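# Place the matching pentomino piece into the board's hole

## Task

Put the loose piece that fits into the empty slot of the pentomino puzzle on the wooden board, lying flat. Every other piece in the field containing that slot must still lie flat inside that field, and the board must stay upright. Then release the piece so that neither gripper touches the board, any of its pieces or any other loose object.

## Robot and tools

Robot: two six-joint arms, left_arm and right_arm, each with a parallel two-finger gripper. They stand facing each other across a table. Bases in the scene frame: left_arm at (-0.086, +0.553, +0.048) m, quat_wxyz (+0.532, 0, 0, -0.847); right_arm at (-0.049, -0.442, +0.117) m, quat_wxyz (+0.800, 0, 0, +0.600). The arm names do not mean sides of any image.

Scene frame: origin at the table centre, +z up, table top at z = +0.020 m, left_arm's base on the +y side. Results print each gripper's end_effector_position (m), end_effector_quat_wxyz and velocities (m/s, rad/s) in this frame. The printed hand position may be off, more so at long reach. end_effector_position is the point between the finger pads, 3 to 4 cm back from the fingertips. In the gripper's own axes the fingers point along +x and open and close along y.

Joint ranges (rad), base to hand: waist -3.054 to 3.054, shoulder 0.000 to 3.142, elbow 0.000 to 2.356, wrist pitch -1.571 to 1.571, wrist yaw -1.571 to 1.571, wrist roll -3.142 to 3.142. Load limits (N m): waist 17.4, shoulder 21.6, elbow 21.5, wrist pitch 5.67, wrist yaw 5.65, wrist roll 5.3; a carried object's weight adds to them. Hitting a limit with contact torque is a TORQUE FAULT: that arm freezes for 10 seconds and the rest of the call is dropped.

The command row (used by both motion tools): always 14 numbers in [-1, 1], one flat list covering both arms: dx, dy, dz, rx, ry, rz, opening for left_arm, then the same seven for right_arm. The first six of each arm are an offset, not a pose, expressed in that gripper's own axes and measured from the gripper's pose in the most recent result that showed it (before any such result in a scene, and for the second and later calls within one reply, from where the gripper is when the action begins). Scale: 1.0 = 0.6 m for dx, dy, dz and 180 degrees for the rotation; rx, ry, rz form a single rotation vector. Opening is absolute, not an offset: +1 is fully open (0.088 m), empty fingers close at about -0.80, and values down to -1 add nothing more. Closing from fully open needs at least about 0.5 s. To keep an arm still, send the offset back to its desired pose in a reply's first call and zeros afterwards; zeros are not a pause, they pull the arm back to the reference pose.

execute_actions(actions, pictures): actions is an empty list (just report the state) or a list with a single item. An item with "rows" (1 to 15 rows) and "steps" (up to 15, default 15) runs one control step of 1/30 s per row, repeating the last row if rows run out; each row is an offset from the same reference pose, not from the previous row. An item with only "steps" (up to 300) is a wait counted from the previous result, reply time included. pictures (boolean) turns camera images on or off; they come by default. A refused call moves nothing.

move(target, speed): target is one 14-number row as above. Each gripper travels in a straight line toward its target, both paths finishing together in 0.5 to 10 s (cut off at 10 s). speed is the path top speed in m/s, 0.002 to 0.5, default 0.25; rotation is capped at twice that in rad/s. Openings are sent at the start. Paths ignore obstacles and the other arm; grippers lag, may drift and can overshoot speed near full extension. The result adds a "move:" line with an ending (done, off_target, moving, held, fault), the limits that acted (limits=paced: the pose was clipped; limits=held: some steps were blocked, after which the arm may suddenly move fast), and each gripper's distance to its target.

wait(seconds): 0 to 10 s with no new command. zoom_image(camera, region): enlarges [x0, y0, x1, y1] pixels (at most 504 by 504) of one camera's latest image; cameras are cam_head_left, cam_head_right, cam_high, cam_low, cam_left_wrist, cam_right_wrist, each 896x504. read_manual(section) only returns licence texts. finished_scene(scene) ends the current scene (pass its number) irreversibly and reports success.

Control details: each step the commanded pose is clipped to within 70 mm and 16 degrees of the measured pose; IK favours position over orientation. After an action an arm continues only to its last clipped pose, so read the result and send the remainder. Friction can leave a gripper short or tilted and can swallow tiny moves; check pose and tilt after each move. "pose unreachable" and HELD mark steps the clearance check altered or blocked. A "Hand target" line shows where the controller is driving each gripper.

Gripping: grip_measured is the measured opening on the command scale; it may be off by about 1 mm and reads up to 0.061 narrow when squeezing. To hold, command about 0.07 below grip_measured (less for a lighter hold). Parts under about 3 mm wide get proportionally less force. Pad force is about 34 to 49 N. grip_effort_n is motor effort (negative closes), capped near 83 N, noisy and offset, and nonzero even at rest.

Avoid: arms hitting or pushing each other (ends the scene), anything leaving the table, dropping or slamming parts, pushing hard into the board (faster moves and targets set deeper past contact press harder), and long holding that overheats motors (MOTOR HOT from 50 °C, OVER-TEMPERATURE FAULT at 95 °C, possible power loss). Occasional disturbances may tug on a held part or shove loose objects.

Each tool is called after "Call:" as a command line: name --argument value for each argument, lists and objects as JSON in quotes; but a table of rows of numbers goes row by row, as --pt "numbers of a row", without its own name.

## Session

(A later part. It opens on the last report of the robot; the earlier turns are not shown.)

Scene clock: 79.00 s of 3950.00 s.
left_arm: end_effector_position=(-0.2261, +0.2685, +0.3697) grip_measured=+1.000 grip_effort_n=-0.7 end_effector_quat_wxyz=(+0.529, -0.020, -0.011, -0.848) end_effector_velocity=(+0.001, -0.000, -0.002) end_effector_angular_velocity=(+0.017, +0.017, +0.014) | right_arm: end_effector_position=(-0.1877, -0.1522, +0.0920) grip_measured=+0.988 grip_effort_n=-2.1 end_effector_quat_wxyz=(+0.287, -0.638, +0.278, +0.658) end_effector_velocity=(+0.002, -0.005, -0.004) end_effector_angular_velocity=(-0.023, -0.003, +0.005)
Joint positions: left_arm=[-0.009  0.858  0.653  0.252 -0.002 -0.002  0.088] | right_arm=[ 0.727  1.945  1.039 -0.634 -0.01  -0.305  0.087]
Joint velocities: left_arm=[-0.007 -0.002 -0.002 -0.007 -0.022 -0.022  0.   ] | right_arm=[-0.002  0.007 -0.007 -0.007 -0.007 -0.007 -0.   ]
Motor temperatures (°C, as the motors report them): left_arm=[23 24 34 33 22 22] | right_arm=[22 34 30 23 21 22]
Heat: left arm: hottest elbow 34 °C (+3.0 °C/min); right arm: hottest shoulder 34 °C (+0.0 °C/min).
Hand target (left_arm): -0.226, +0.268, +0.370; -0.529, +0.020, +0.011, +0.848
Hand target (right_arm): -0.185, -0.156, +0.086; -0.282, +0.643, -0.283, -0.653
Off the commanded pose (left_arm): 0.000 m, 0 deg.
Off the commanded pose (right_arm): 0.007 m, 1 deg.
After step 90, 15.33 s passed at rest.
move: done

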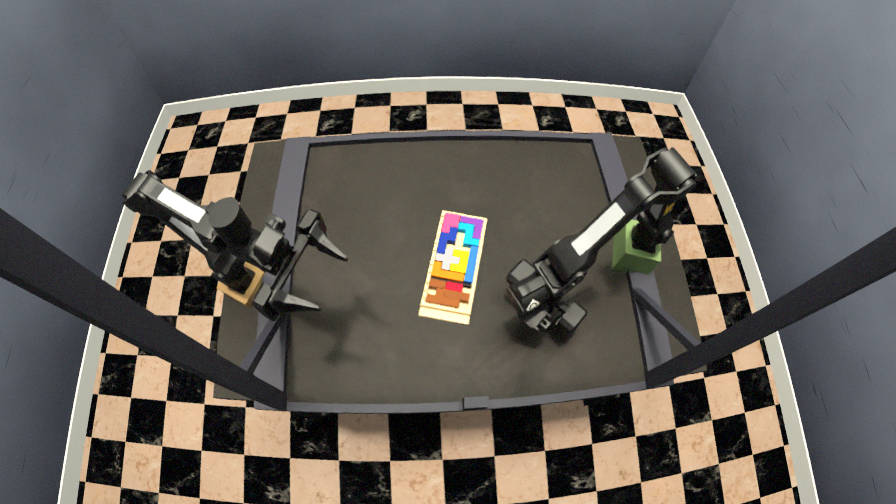

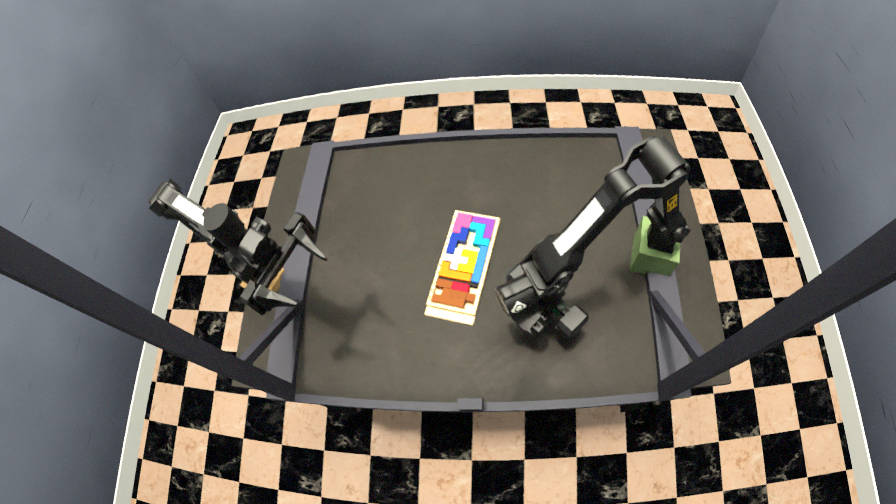

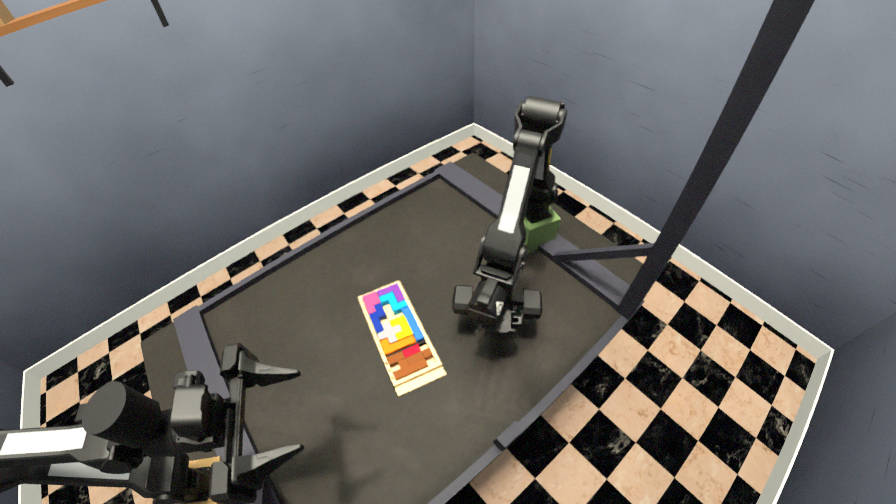

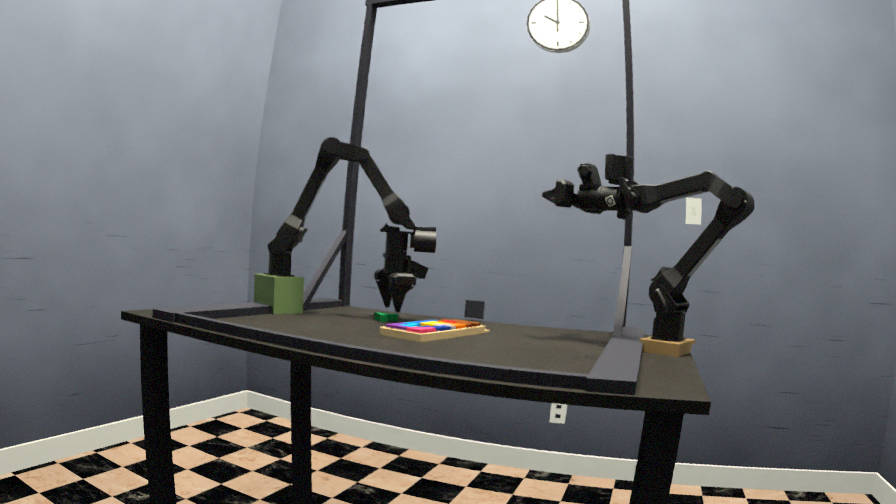

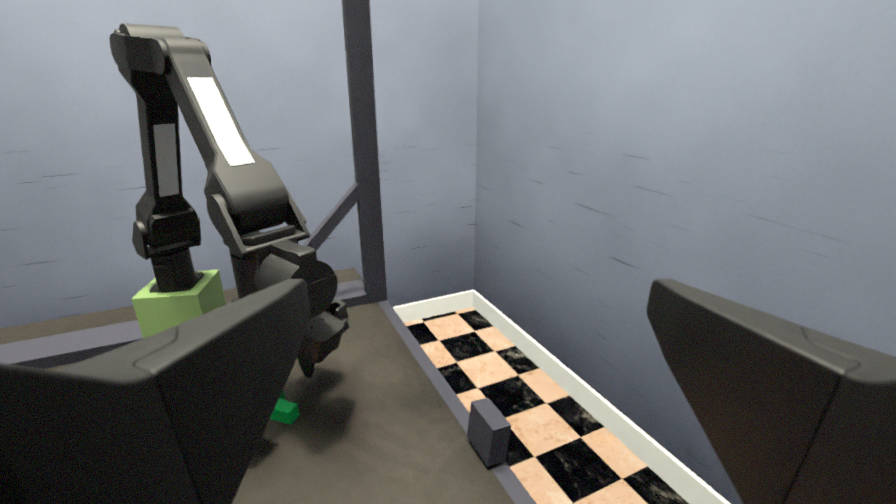

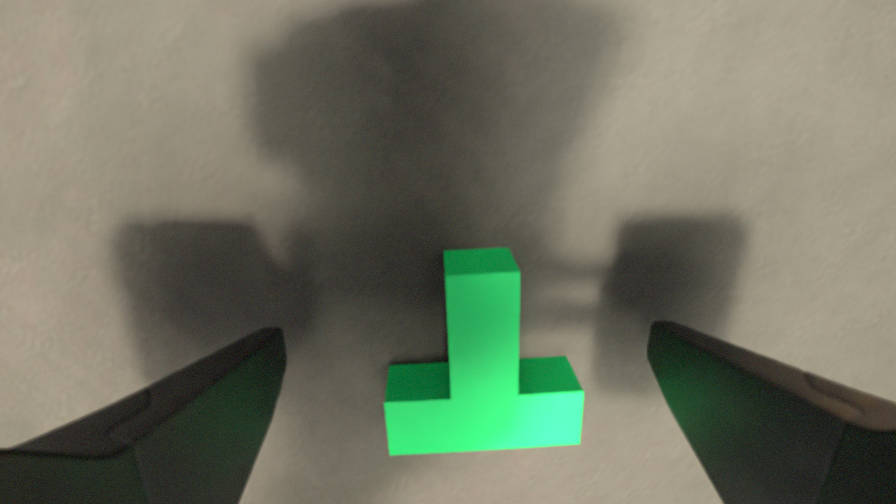

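Call:
move --target '[0,0,0,0,0,0,1, 0.045,0,0,0,0,0,0.4]' --speed 0.05

Call:
execute_actions --actions '[{"rows":[[0,0,0,0,0,0,1,0,0,0,0,0,0,-0.6]],"steps":15}]'

Scene clock: 87.67 s of 3950.00 s.
left_arm: end_effector_position=(-0.2261, +0.2685, +0.3697) grip_measured=+1.000 grip_effort_n=-1.2 end_effector_quat_wxyz=(+0.529, -0.020, -0.011, -0.848) end_effector_velocity=(-0.002, +0.001, -0.002) end_effector_angular_velocity=(+0.010, +0.003, -0.010) | right_arm: end_effector_position=(-0.1901, -0.1472, +0.0711) grip_measured=+0.404 grip_effort_n=-19.3 end_effector_quat_wxyz=(+0.291, -0.632, +0.274, +0.664) end_effector_velocity=(+0.001, -0.002, -0.004) end_effector_angular_velocity=(-0.010, +0.003, +0.005)
Joint positions: left_arm=[-0.009  0.858  0.653  0.252 -0.002 -0.002  0.088] | right_arm=[ 0.727  2.003  1.018 -0.536 -0.01  -0.305  0.059]
Joint velocities: left_arm=[-0.002 -0.002 -0.002 -0.007  0.007 -0.007  0.   ] | right_arm=[-0.002  0.007 -0.007  0.007 -0.007 -0.007 -0.001]
Motor temperatures (°C, as the motors report them): left_arm=[23 24 34 33 22 22] | right_arm=[22 34 30 23 21 22]
Heat: left arm: hottest elbow 34 °C (+2.0 °C/min); right arm: hottest shoulder 34 °C (+0.0 °C/min).
Hand target (left_arm): -0.226, +0.268, +0.370; -0.529, +0.020, +0.011, +0.848
Hand target (right_arm): -0.188, -0.152, +0.065; -0.287, +0.638, -0.278, -0.659
Off the commanded pose (left_arm): 0.000 m, 0 deg.
Off the commanded pose (right_arm): 0.008 m, 1 deg.
After step 90, 4.77 s passed at rest.
move: done

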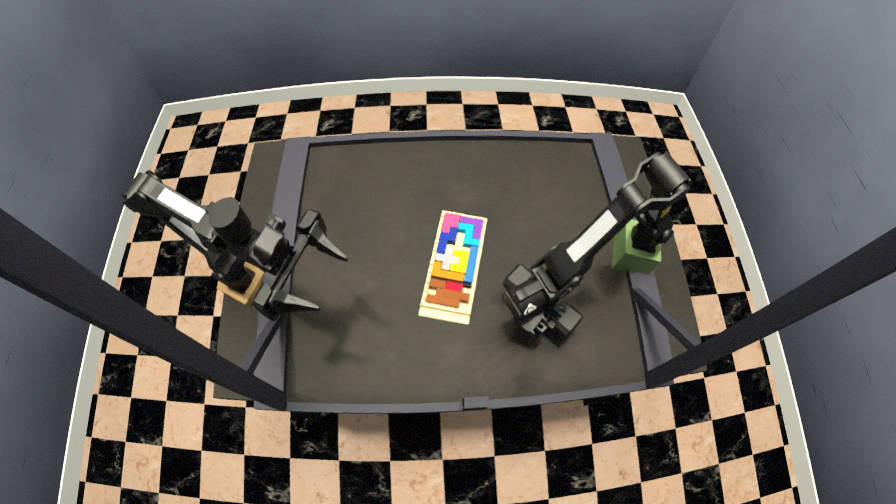

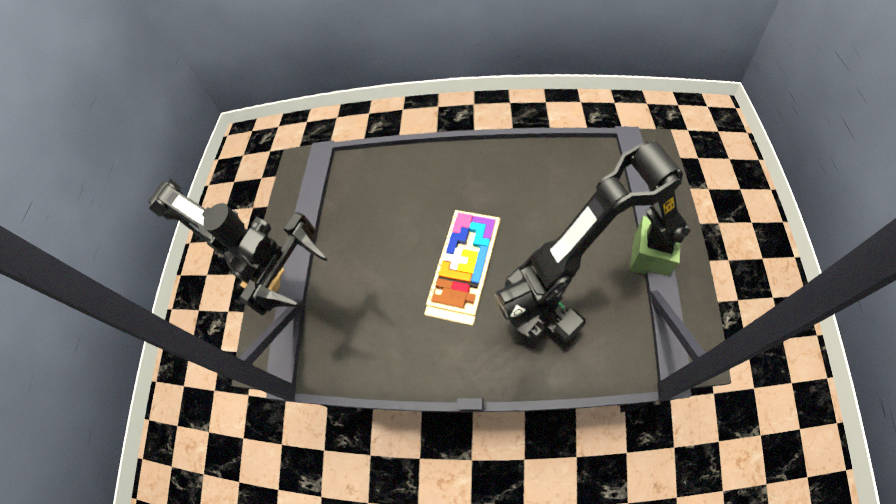

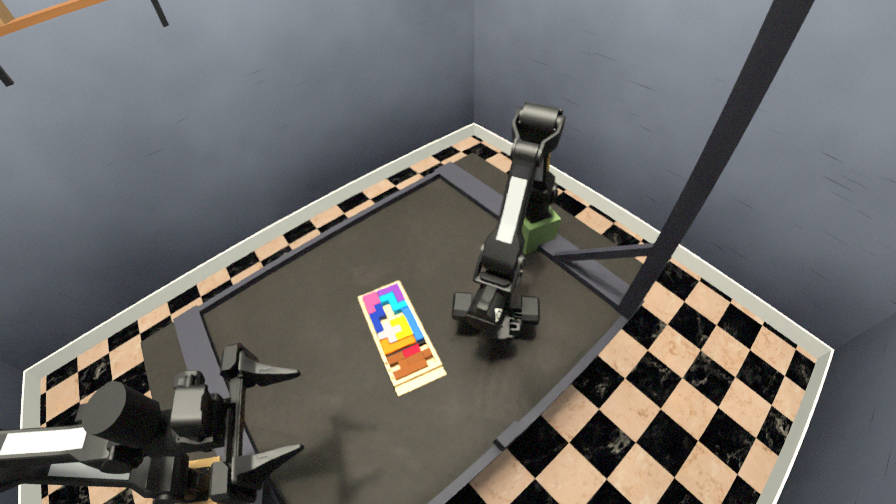

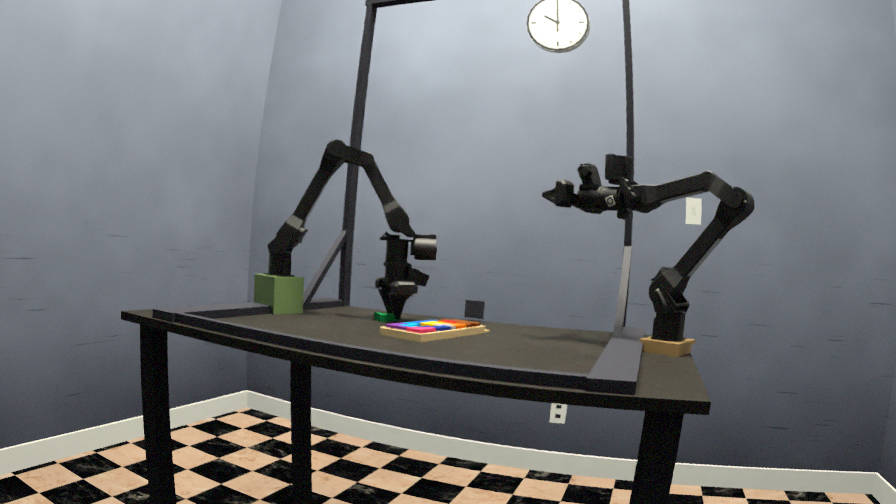

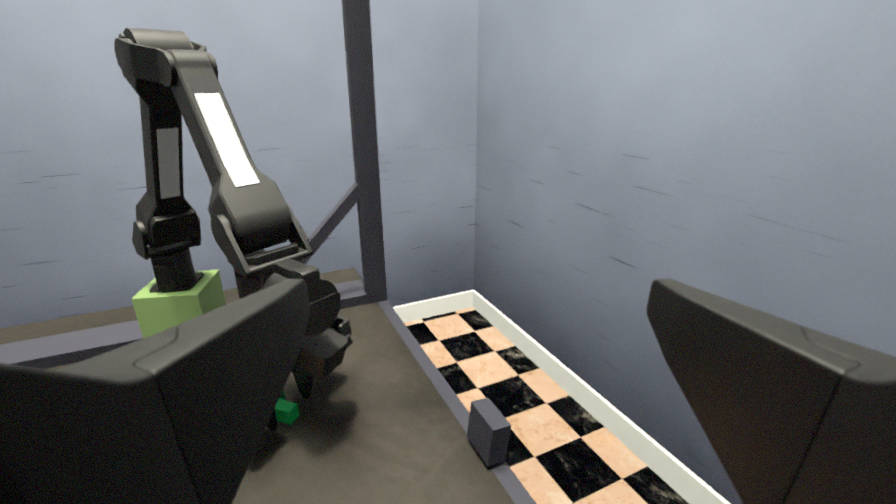

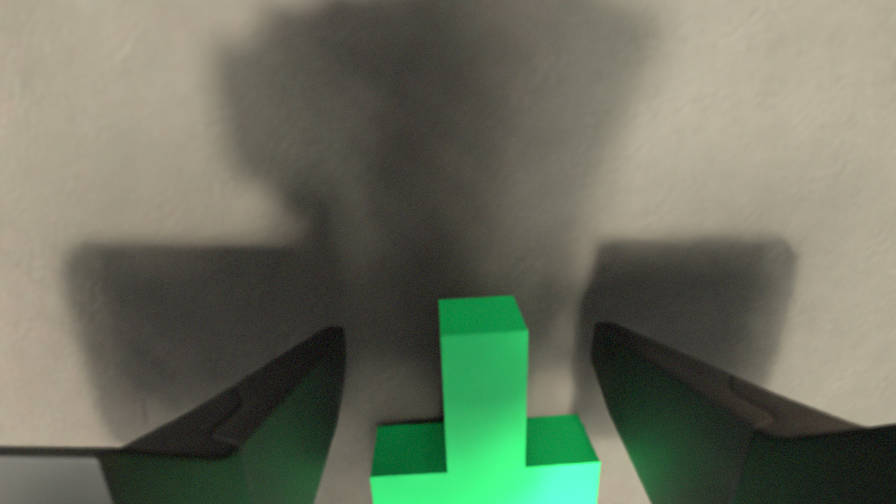

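Scene clock: 88.17 s of 3950.00 s.
left_arm: end_effector_position=(-0.2261, +0.2685, +0.3697) grip_measured=+1.000 grip_effort_n=-1.2 end_effector_quat_wxyz=(+0.529, -0.020, -0.011, -0.848) end_effector_velocity=(+0.000, +0.000, -0.005) end_effector_angular_velocity=(+0.023, -0.003, +0.005) | right_arm: end_effector_position=(-0.1901, -0.1472, +0.0709) grip_measured=-0.485 grip_effort_n=-83.5 end_effector_quat_wxyz=(+0.291, -0.633, +0.274, +0.664) end_effector_velocity=(+0.001, -0.003, +0.001) end_effector_angular_velocity=(-0.009, +0.003, +0.020)
Joint positions: left_arm=[-0.009  0.858  0.653  0.252 -0.002 -0.002  0.088] | right_arm=[ 0.727  2.004  1.018 -0.536 -0.01  -0.305  0.015]
Joint velocities: left_arm=[-0.002 -0.002 -0.002 -0.022 -0.007 -0.007  0.   ] | right_arm=[-0.002 -0.007 -0.007 -0.007 -0.007 -0.022  0.   ]
Motor temperatures (°C, as the motors report them): left_arm=[23 24 34 33 22 22] | right_arm=[22 35 30 23 21 22]
Heat: left arm: hottest elbow 34 °C (+2.0 °C/min); right arm: hottest shoulder 35 °C (+1.0 °C/min).
Hand target (left_arm): -0.226, +0.268, +0.370; -0.529, +0.020, +0.011, +0.848
Hand target (right_arm): -0.190, -0.147, +0.071; -0.291, +0.632, -0.274, -0.664
Off the commanded pose (left_arm): 0.000 m, 0 deg.
Off the commanded pose (right_arm): 0.000 m, 0 deg.
Steps of this call (steps 1 to 15: all 15 steps of this action). Readings (end_effector_position):
1: left_arm (-0.2261, +0.2685, +0.3697) | right_arm (-0.1901, -0.1472, +0.0710)
2: left_arm (-0.2261, +0.2685, +0.3697) | right_arm (-0.1901, -0.1472, +0.0710)
4: left_arm (-0.2261, +0.2685, +0.3697) | right_arm (-0.1901, -0.1472, +0.0710)
8: left_arm (-0.2261, +0.2685, +0.3697) | right_arm (-0.1901, -0.1472, +0.0710)
15: the state above

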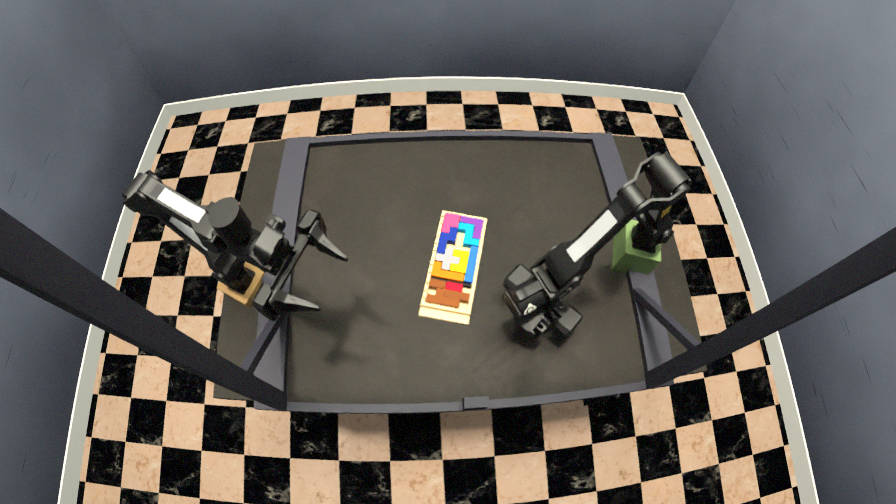

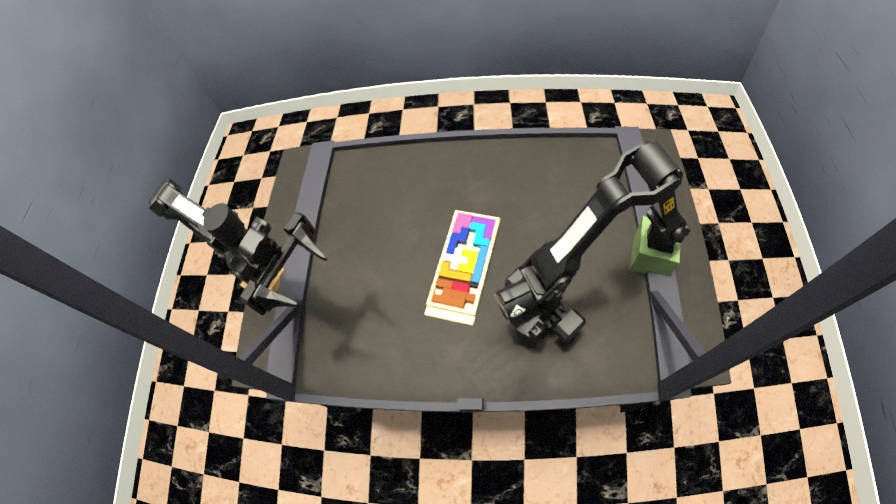

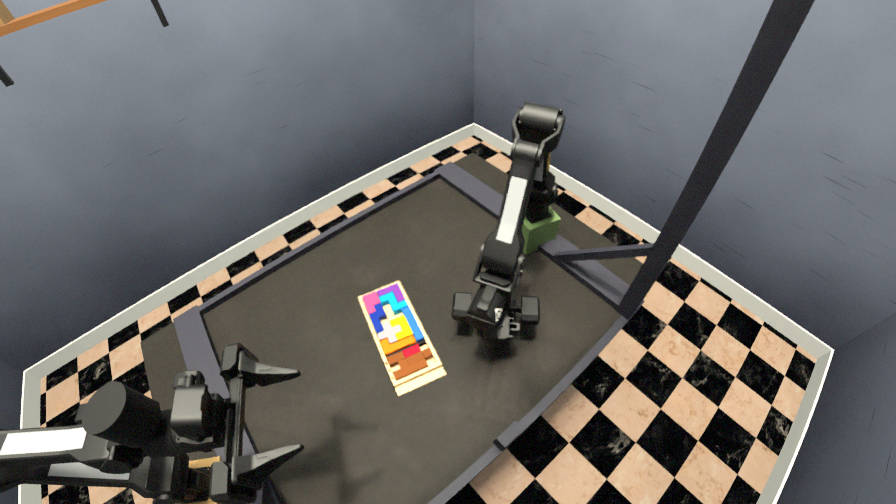

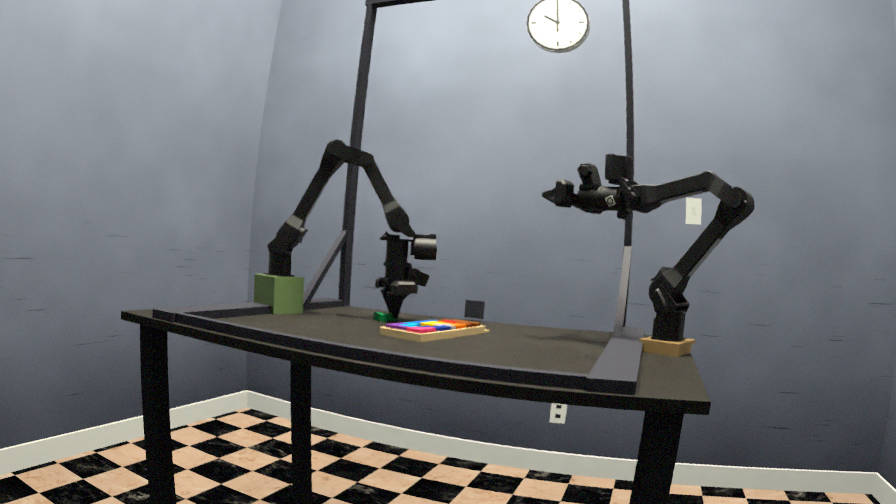

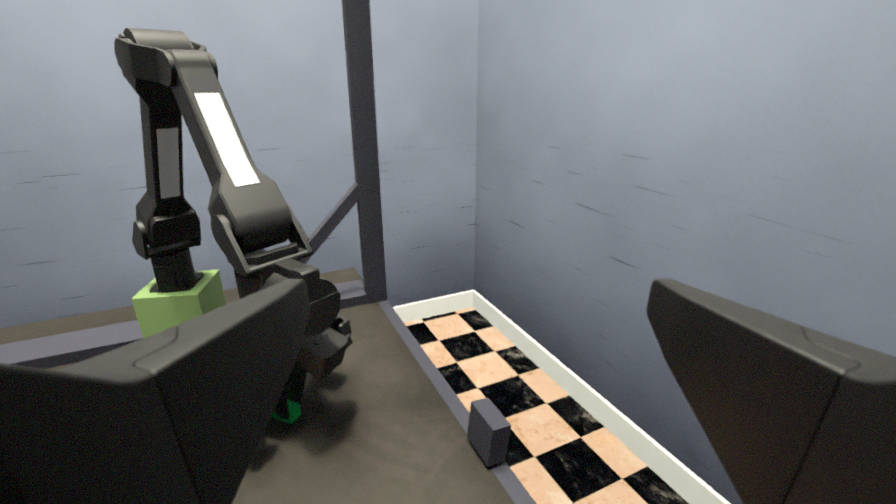

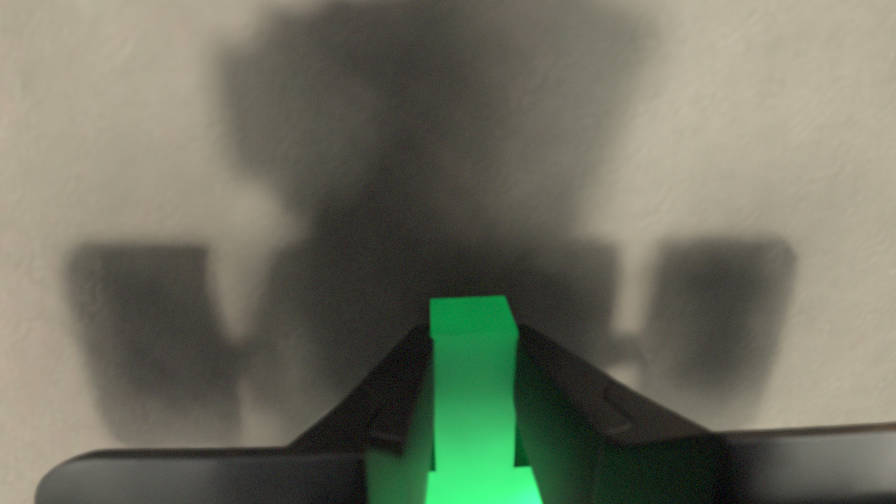

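Call:
move --target '[0,0,0,0,0,0,1, -0.11,0,0,0,0,0,-0.6]'

Call:
move --target '[0,0,0,0,0,0,1, 0,-0.427,-0.032,0.789,0,0,-0.6]'

Scene clock: 107.20 s of 3950.00 s.
left_arm: end_effector_position=(-0.2261, +0.2685, +0.3697) grip_measured=+1.000 grip_effort_n=-1.2 end_effector_quat_wxyz=(+0.529, -0.020, -0.011, -0.848) end_effector_velocity=(-0.002, +0.001, -0.008) end_effector_angular_velocity=(+0.027, -0.006, -0.010) | right_arm: end_effector_position=(-0.1866, -0.1547, +0.1292) grip_measured=-0.485 grip_effort_n=-83.5 end_effector_quat_wxyz=(+0.285, -0.639, +0.280, +0.657) end_effector_velocity=(-0.001, -0.003, +0.008) end_effector_angular_velocity=(-0.016, +0.016, +0.020)
Joint positions: left_arm=[-0.009  0.858  0.653  0.252 -0.002 -0.002  0.088] | right_arm=[ 0.727  1.859  1.095 -0.784 -0.01  -0.305  0.015]
Joint velocities: left_arm=[-0.002 -0.002 -0.007 -0.022  0.007 -0.007  0.   ] | right_arm=[-0.002 -0.017  0.012 -0.037 -0.022 -0.022 -0.   ]
Motor temperatures (°C, as the motors report them): left_arm=[23 24 35 33 22 22] | right_arm=[22 36 29 23 21 22]
Heat: left arm: hottest elbow 35 °C (+2.0 °C/min); right arm: hottest shoulder 36 °C (+3.0 °C/min).
Hand target (left_arm): -0.226, +0.268, +0.370; -0.529, +0.020, +0.011, +0.848
Hand target (right_arm): -0.188, -0.150, +0.137; -0.291, +0.633, -0.274, -0.664
Off the commanded pose (left_arm): 0.000 m, 0 deg.
Off the commanded pose (right_arm): 0.009 m, 1 deg.
After step 90, 15.10 s passed at rest.
move: off_target (right_arm)

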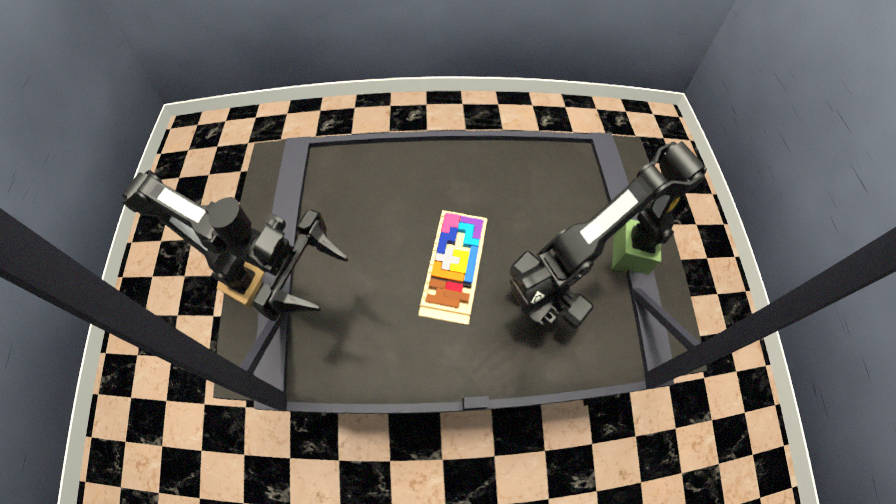

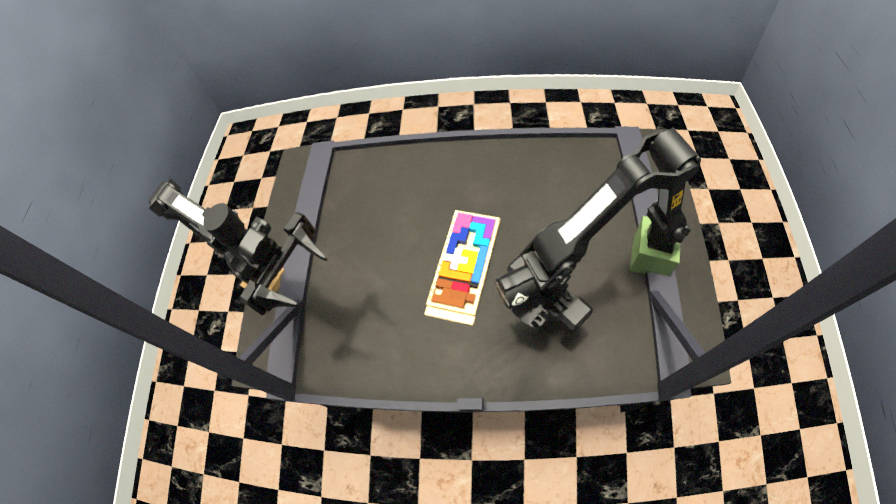

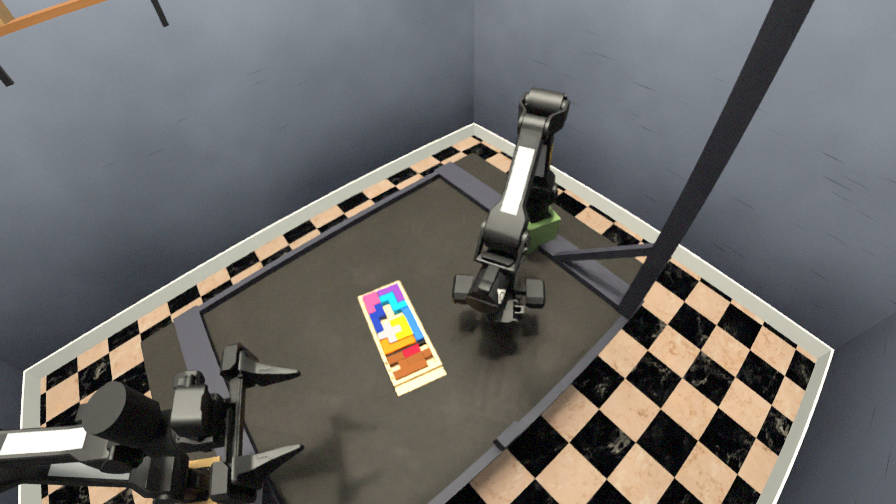

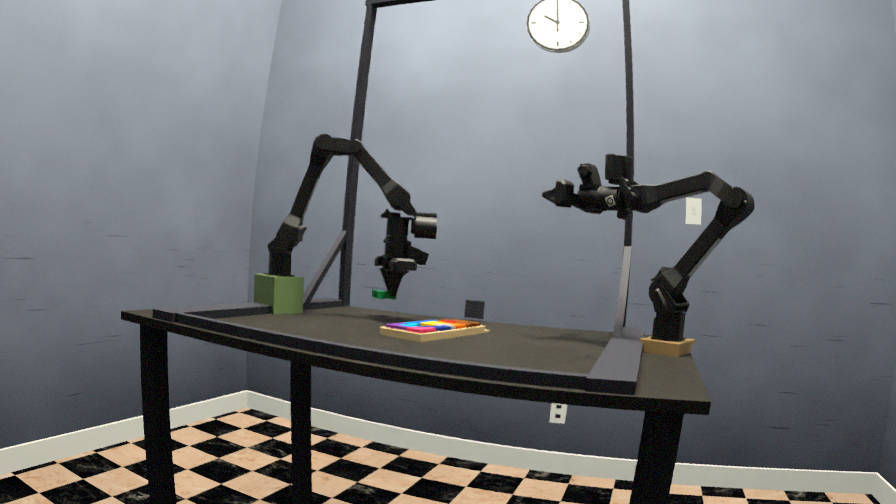

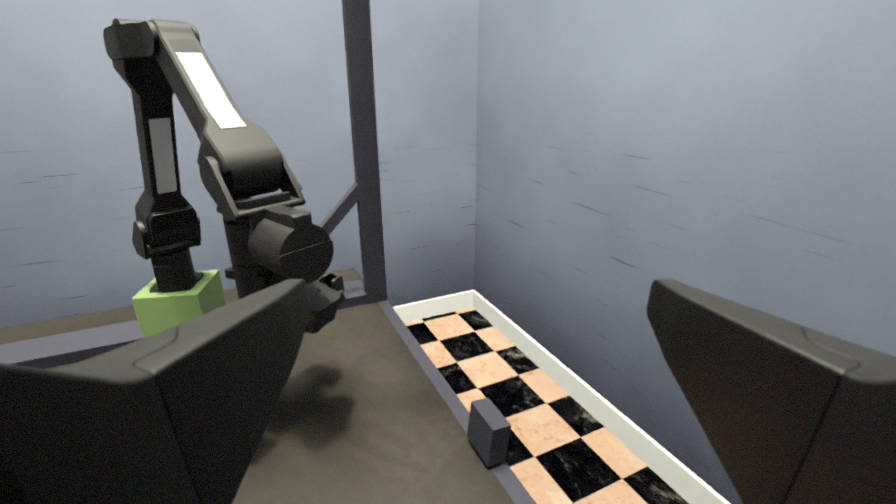

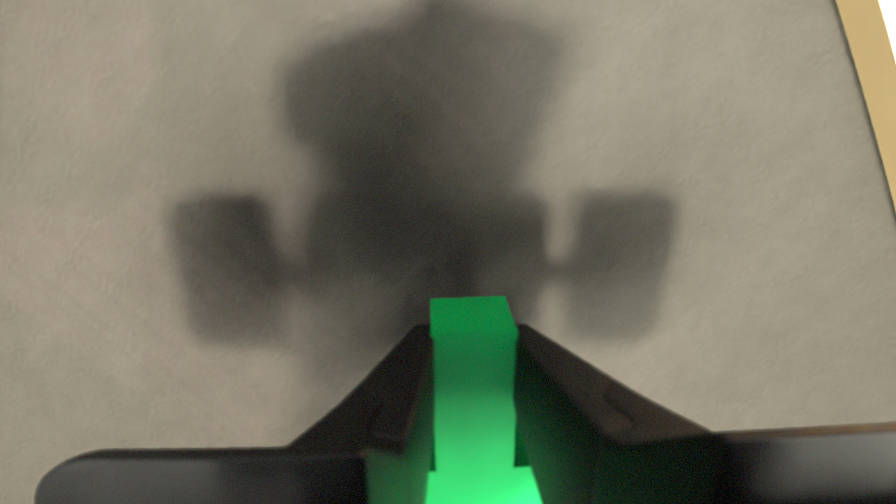

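Scene clock: 112.63 s of 3950.00 s.
left_arm: end_effector_position=(-0.2261, +0.2685, +0.3697) grip_measured=+1.000 grip_effort_n=-0.7 end_effector_quat_wxyz=(+0.529, -0.020, -0.011, -0.848) end_effector_velocity=(-0.003, +0.002, +0.001) end_effector_angular_velocity=(+0.003, +0.022, -0.025) | right_arm: end_effector_position=(+0.0133, +0.0056, +0.1332) grip_measured=-0.597 grip_effort_n=-19.3 end_effector_quat_wxyz=(+0.701, +0.062, +0.709, -0.044) end_effector_velocity=(-0.002, +0.002, +0.002) end_effector_angular_velocity=(+0.006, +0.021, +0.005)
Joint positions: left_arm=[-0.009  0.858  0.653  0.252 -0.002 -0.002  0.088] | right_arm=[ 0.142  2.328  1.845 -1.062 -0.014  1.58   0.01 ]
Joint velocities: left_arm=[-0.002 -0.002 -0.002  0.007  0.022 -0.022  0.   ] | right_arm=[-0.002  0.002  0.012 -0.007 -0.022 -0.007 -0.   ]
Motor temperatures (°C, as the motors report them): left_arm=[23 24 35 33 22 22] | right_arm=[22 36 30 23 21 22]
Heat: left arm: hottest elbow 35 °C (+2.0 °C/min); right arm: hottest shoulder 36 °C (+2.0 °C/min).
Hand target (left_arm): -0.226, +0.268, +0.370; -0.529, +0.020, +0.011, +0.848
Hand target (right_arm): +0.015, +0.007, +0.129; +0.700, +0.063, +0.710, -0.050
Off the commanded pose (left_arm): 0.000 m, 0 deg.
Off the commanded pose (right_arm): 0.005 m, 1 deg.
move: done

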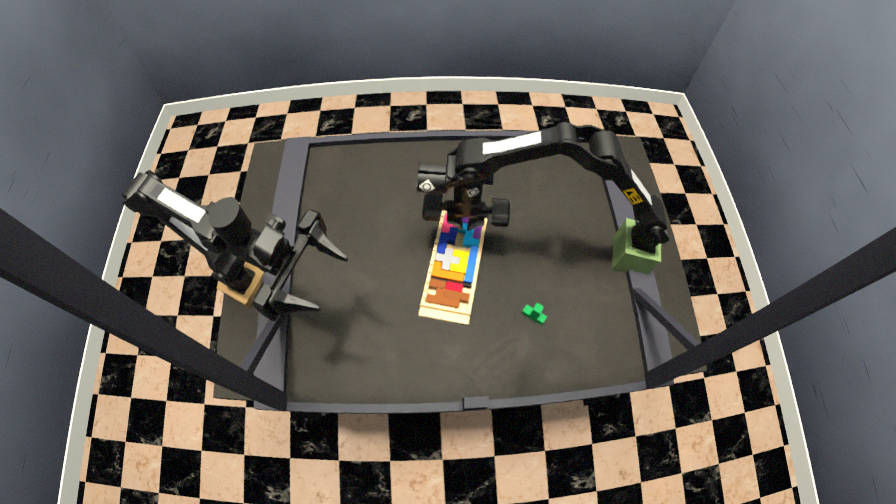

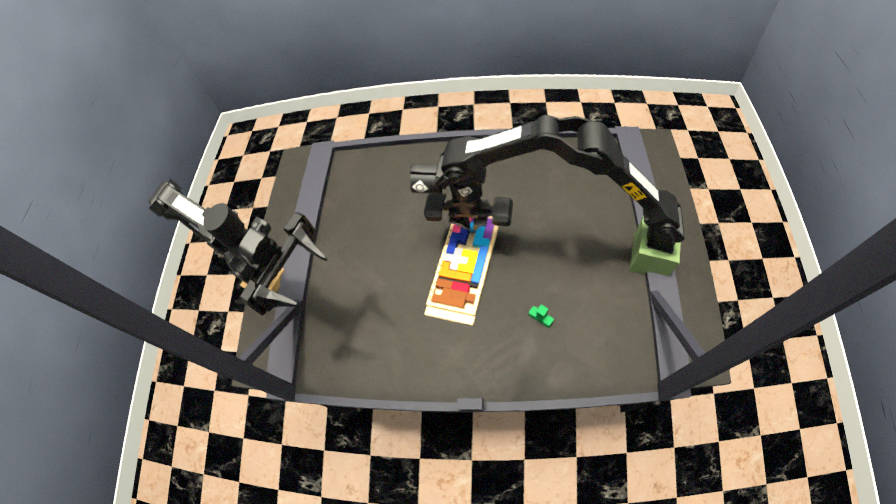

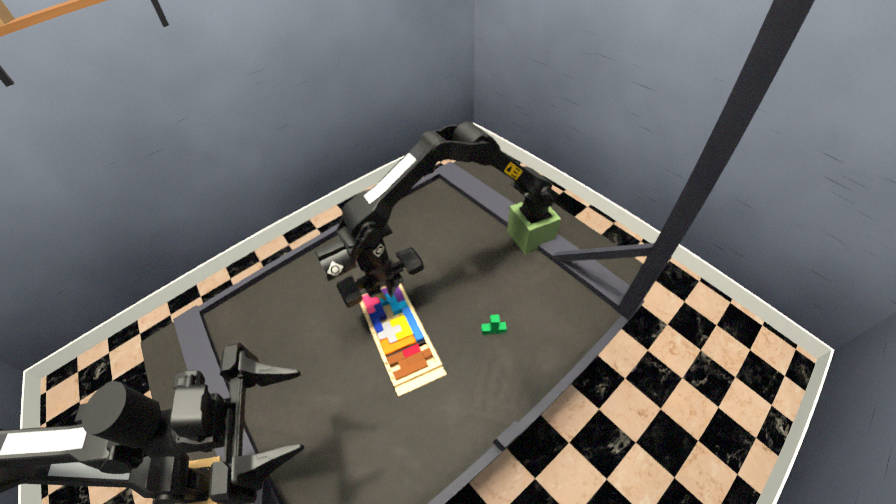

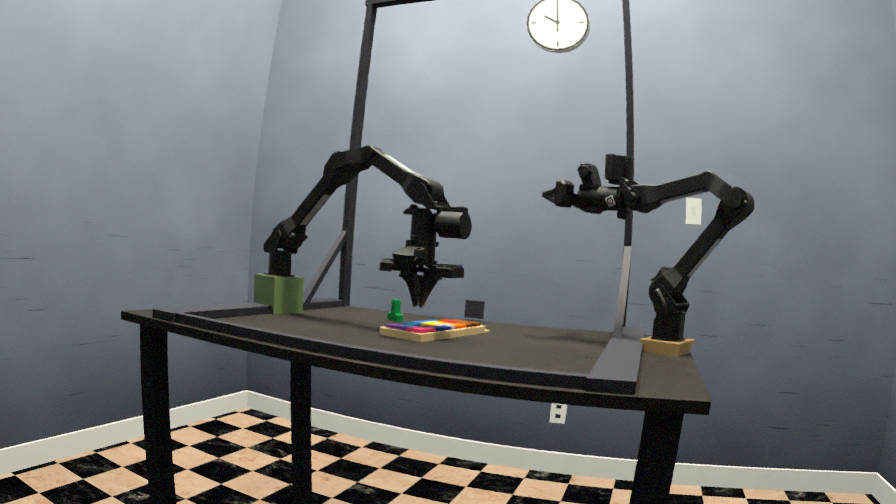

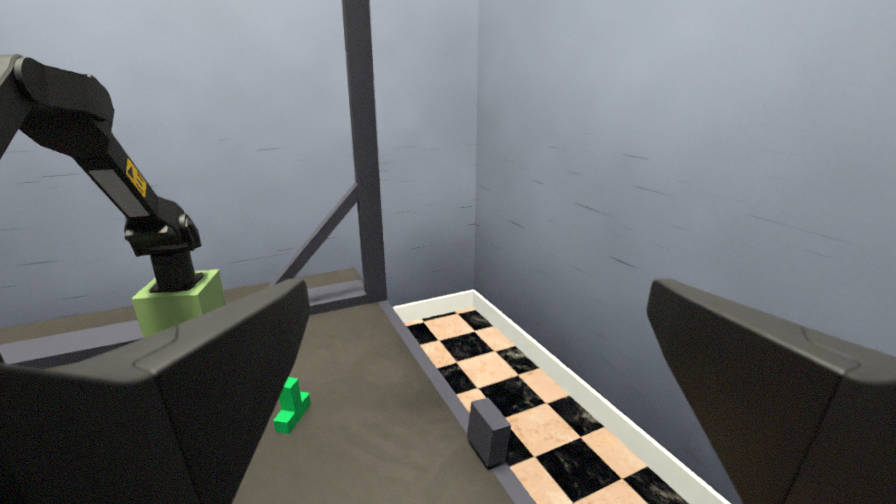

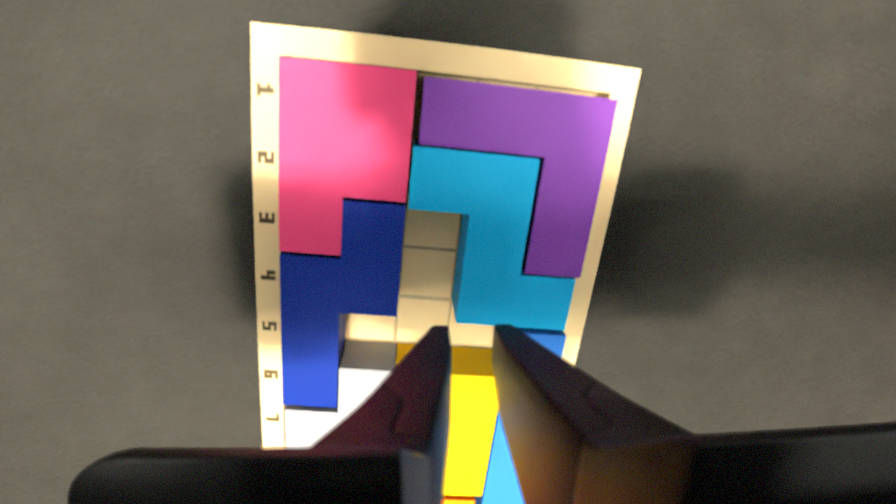

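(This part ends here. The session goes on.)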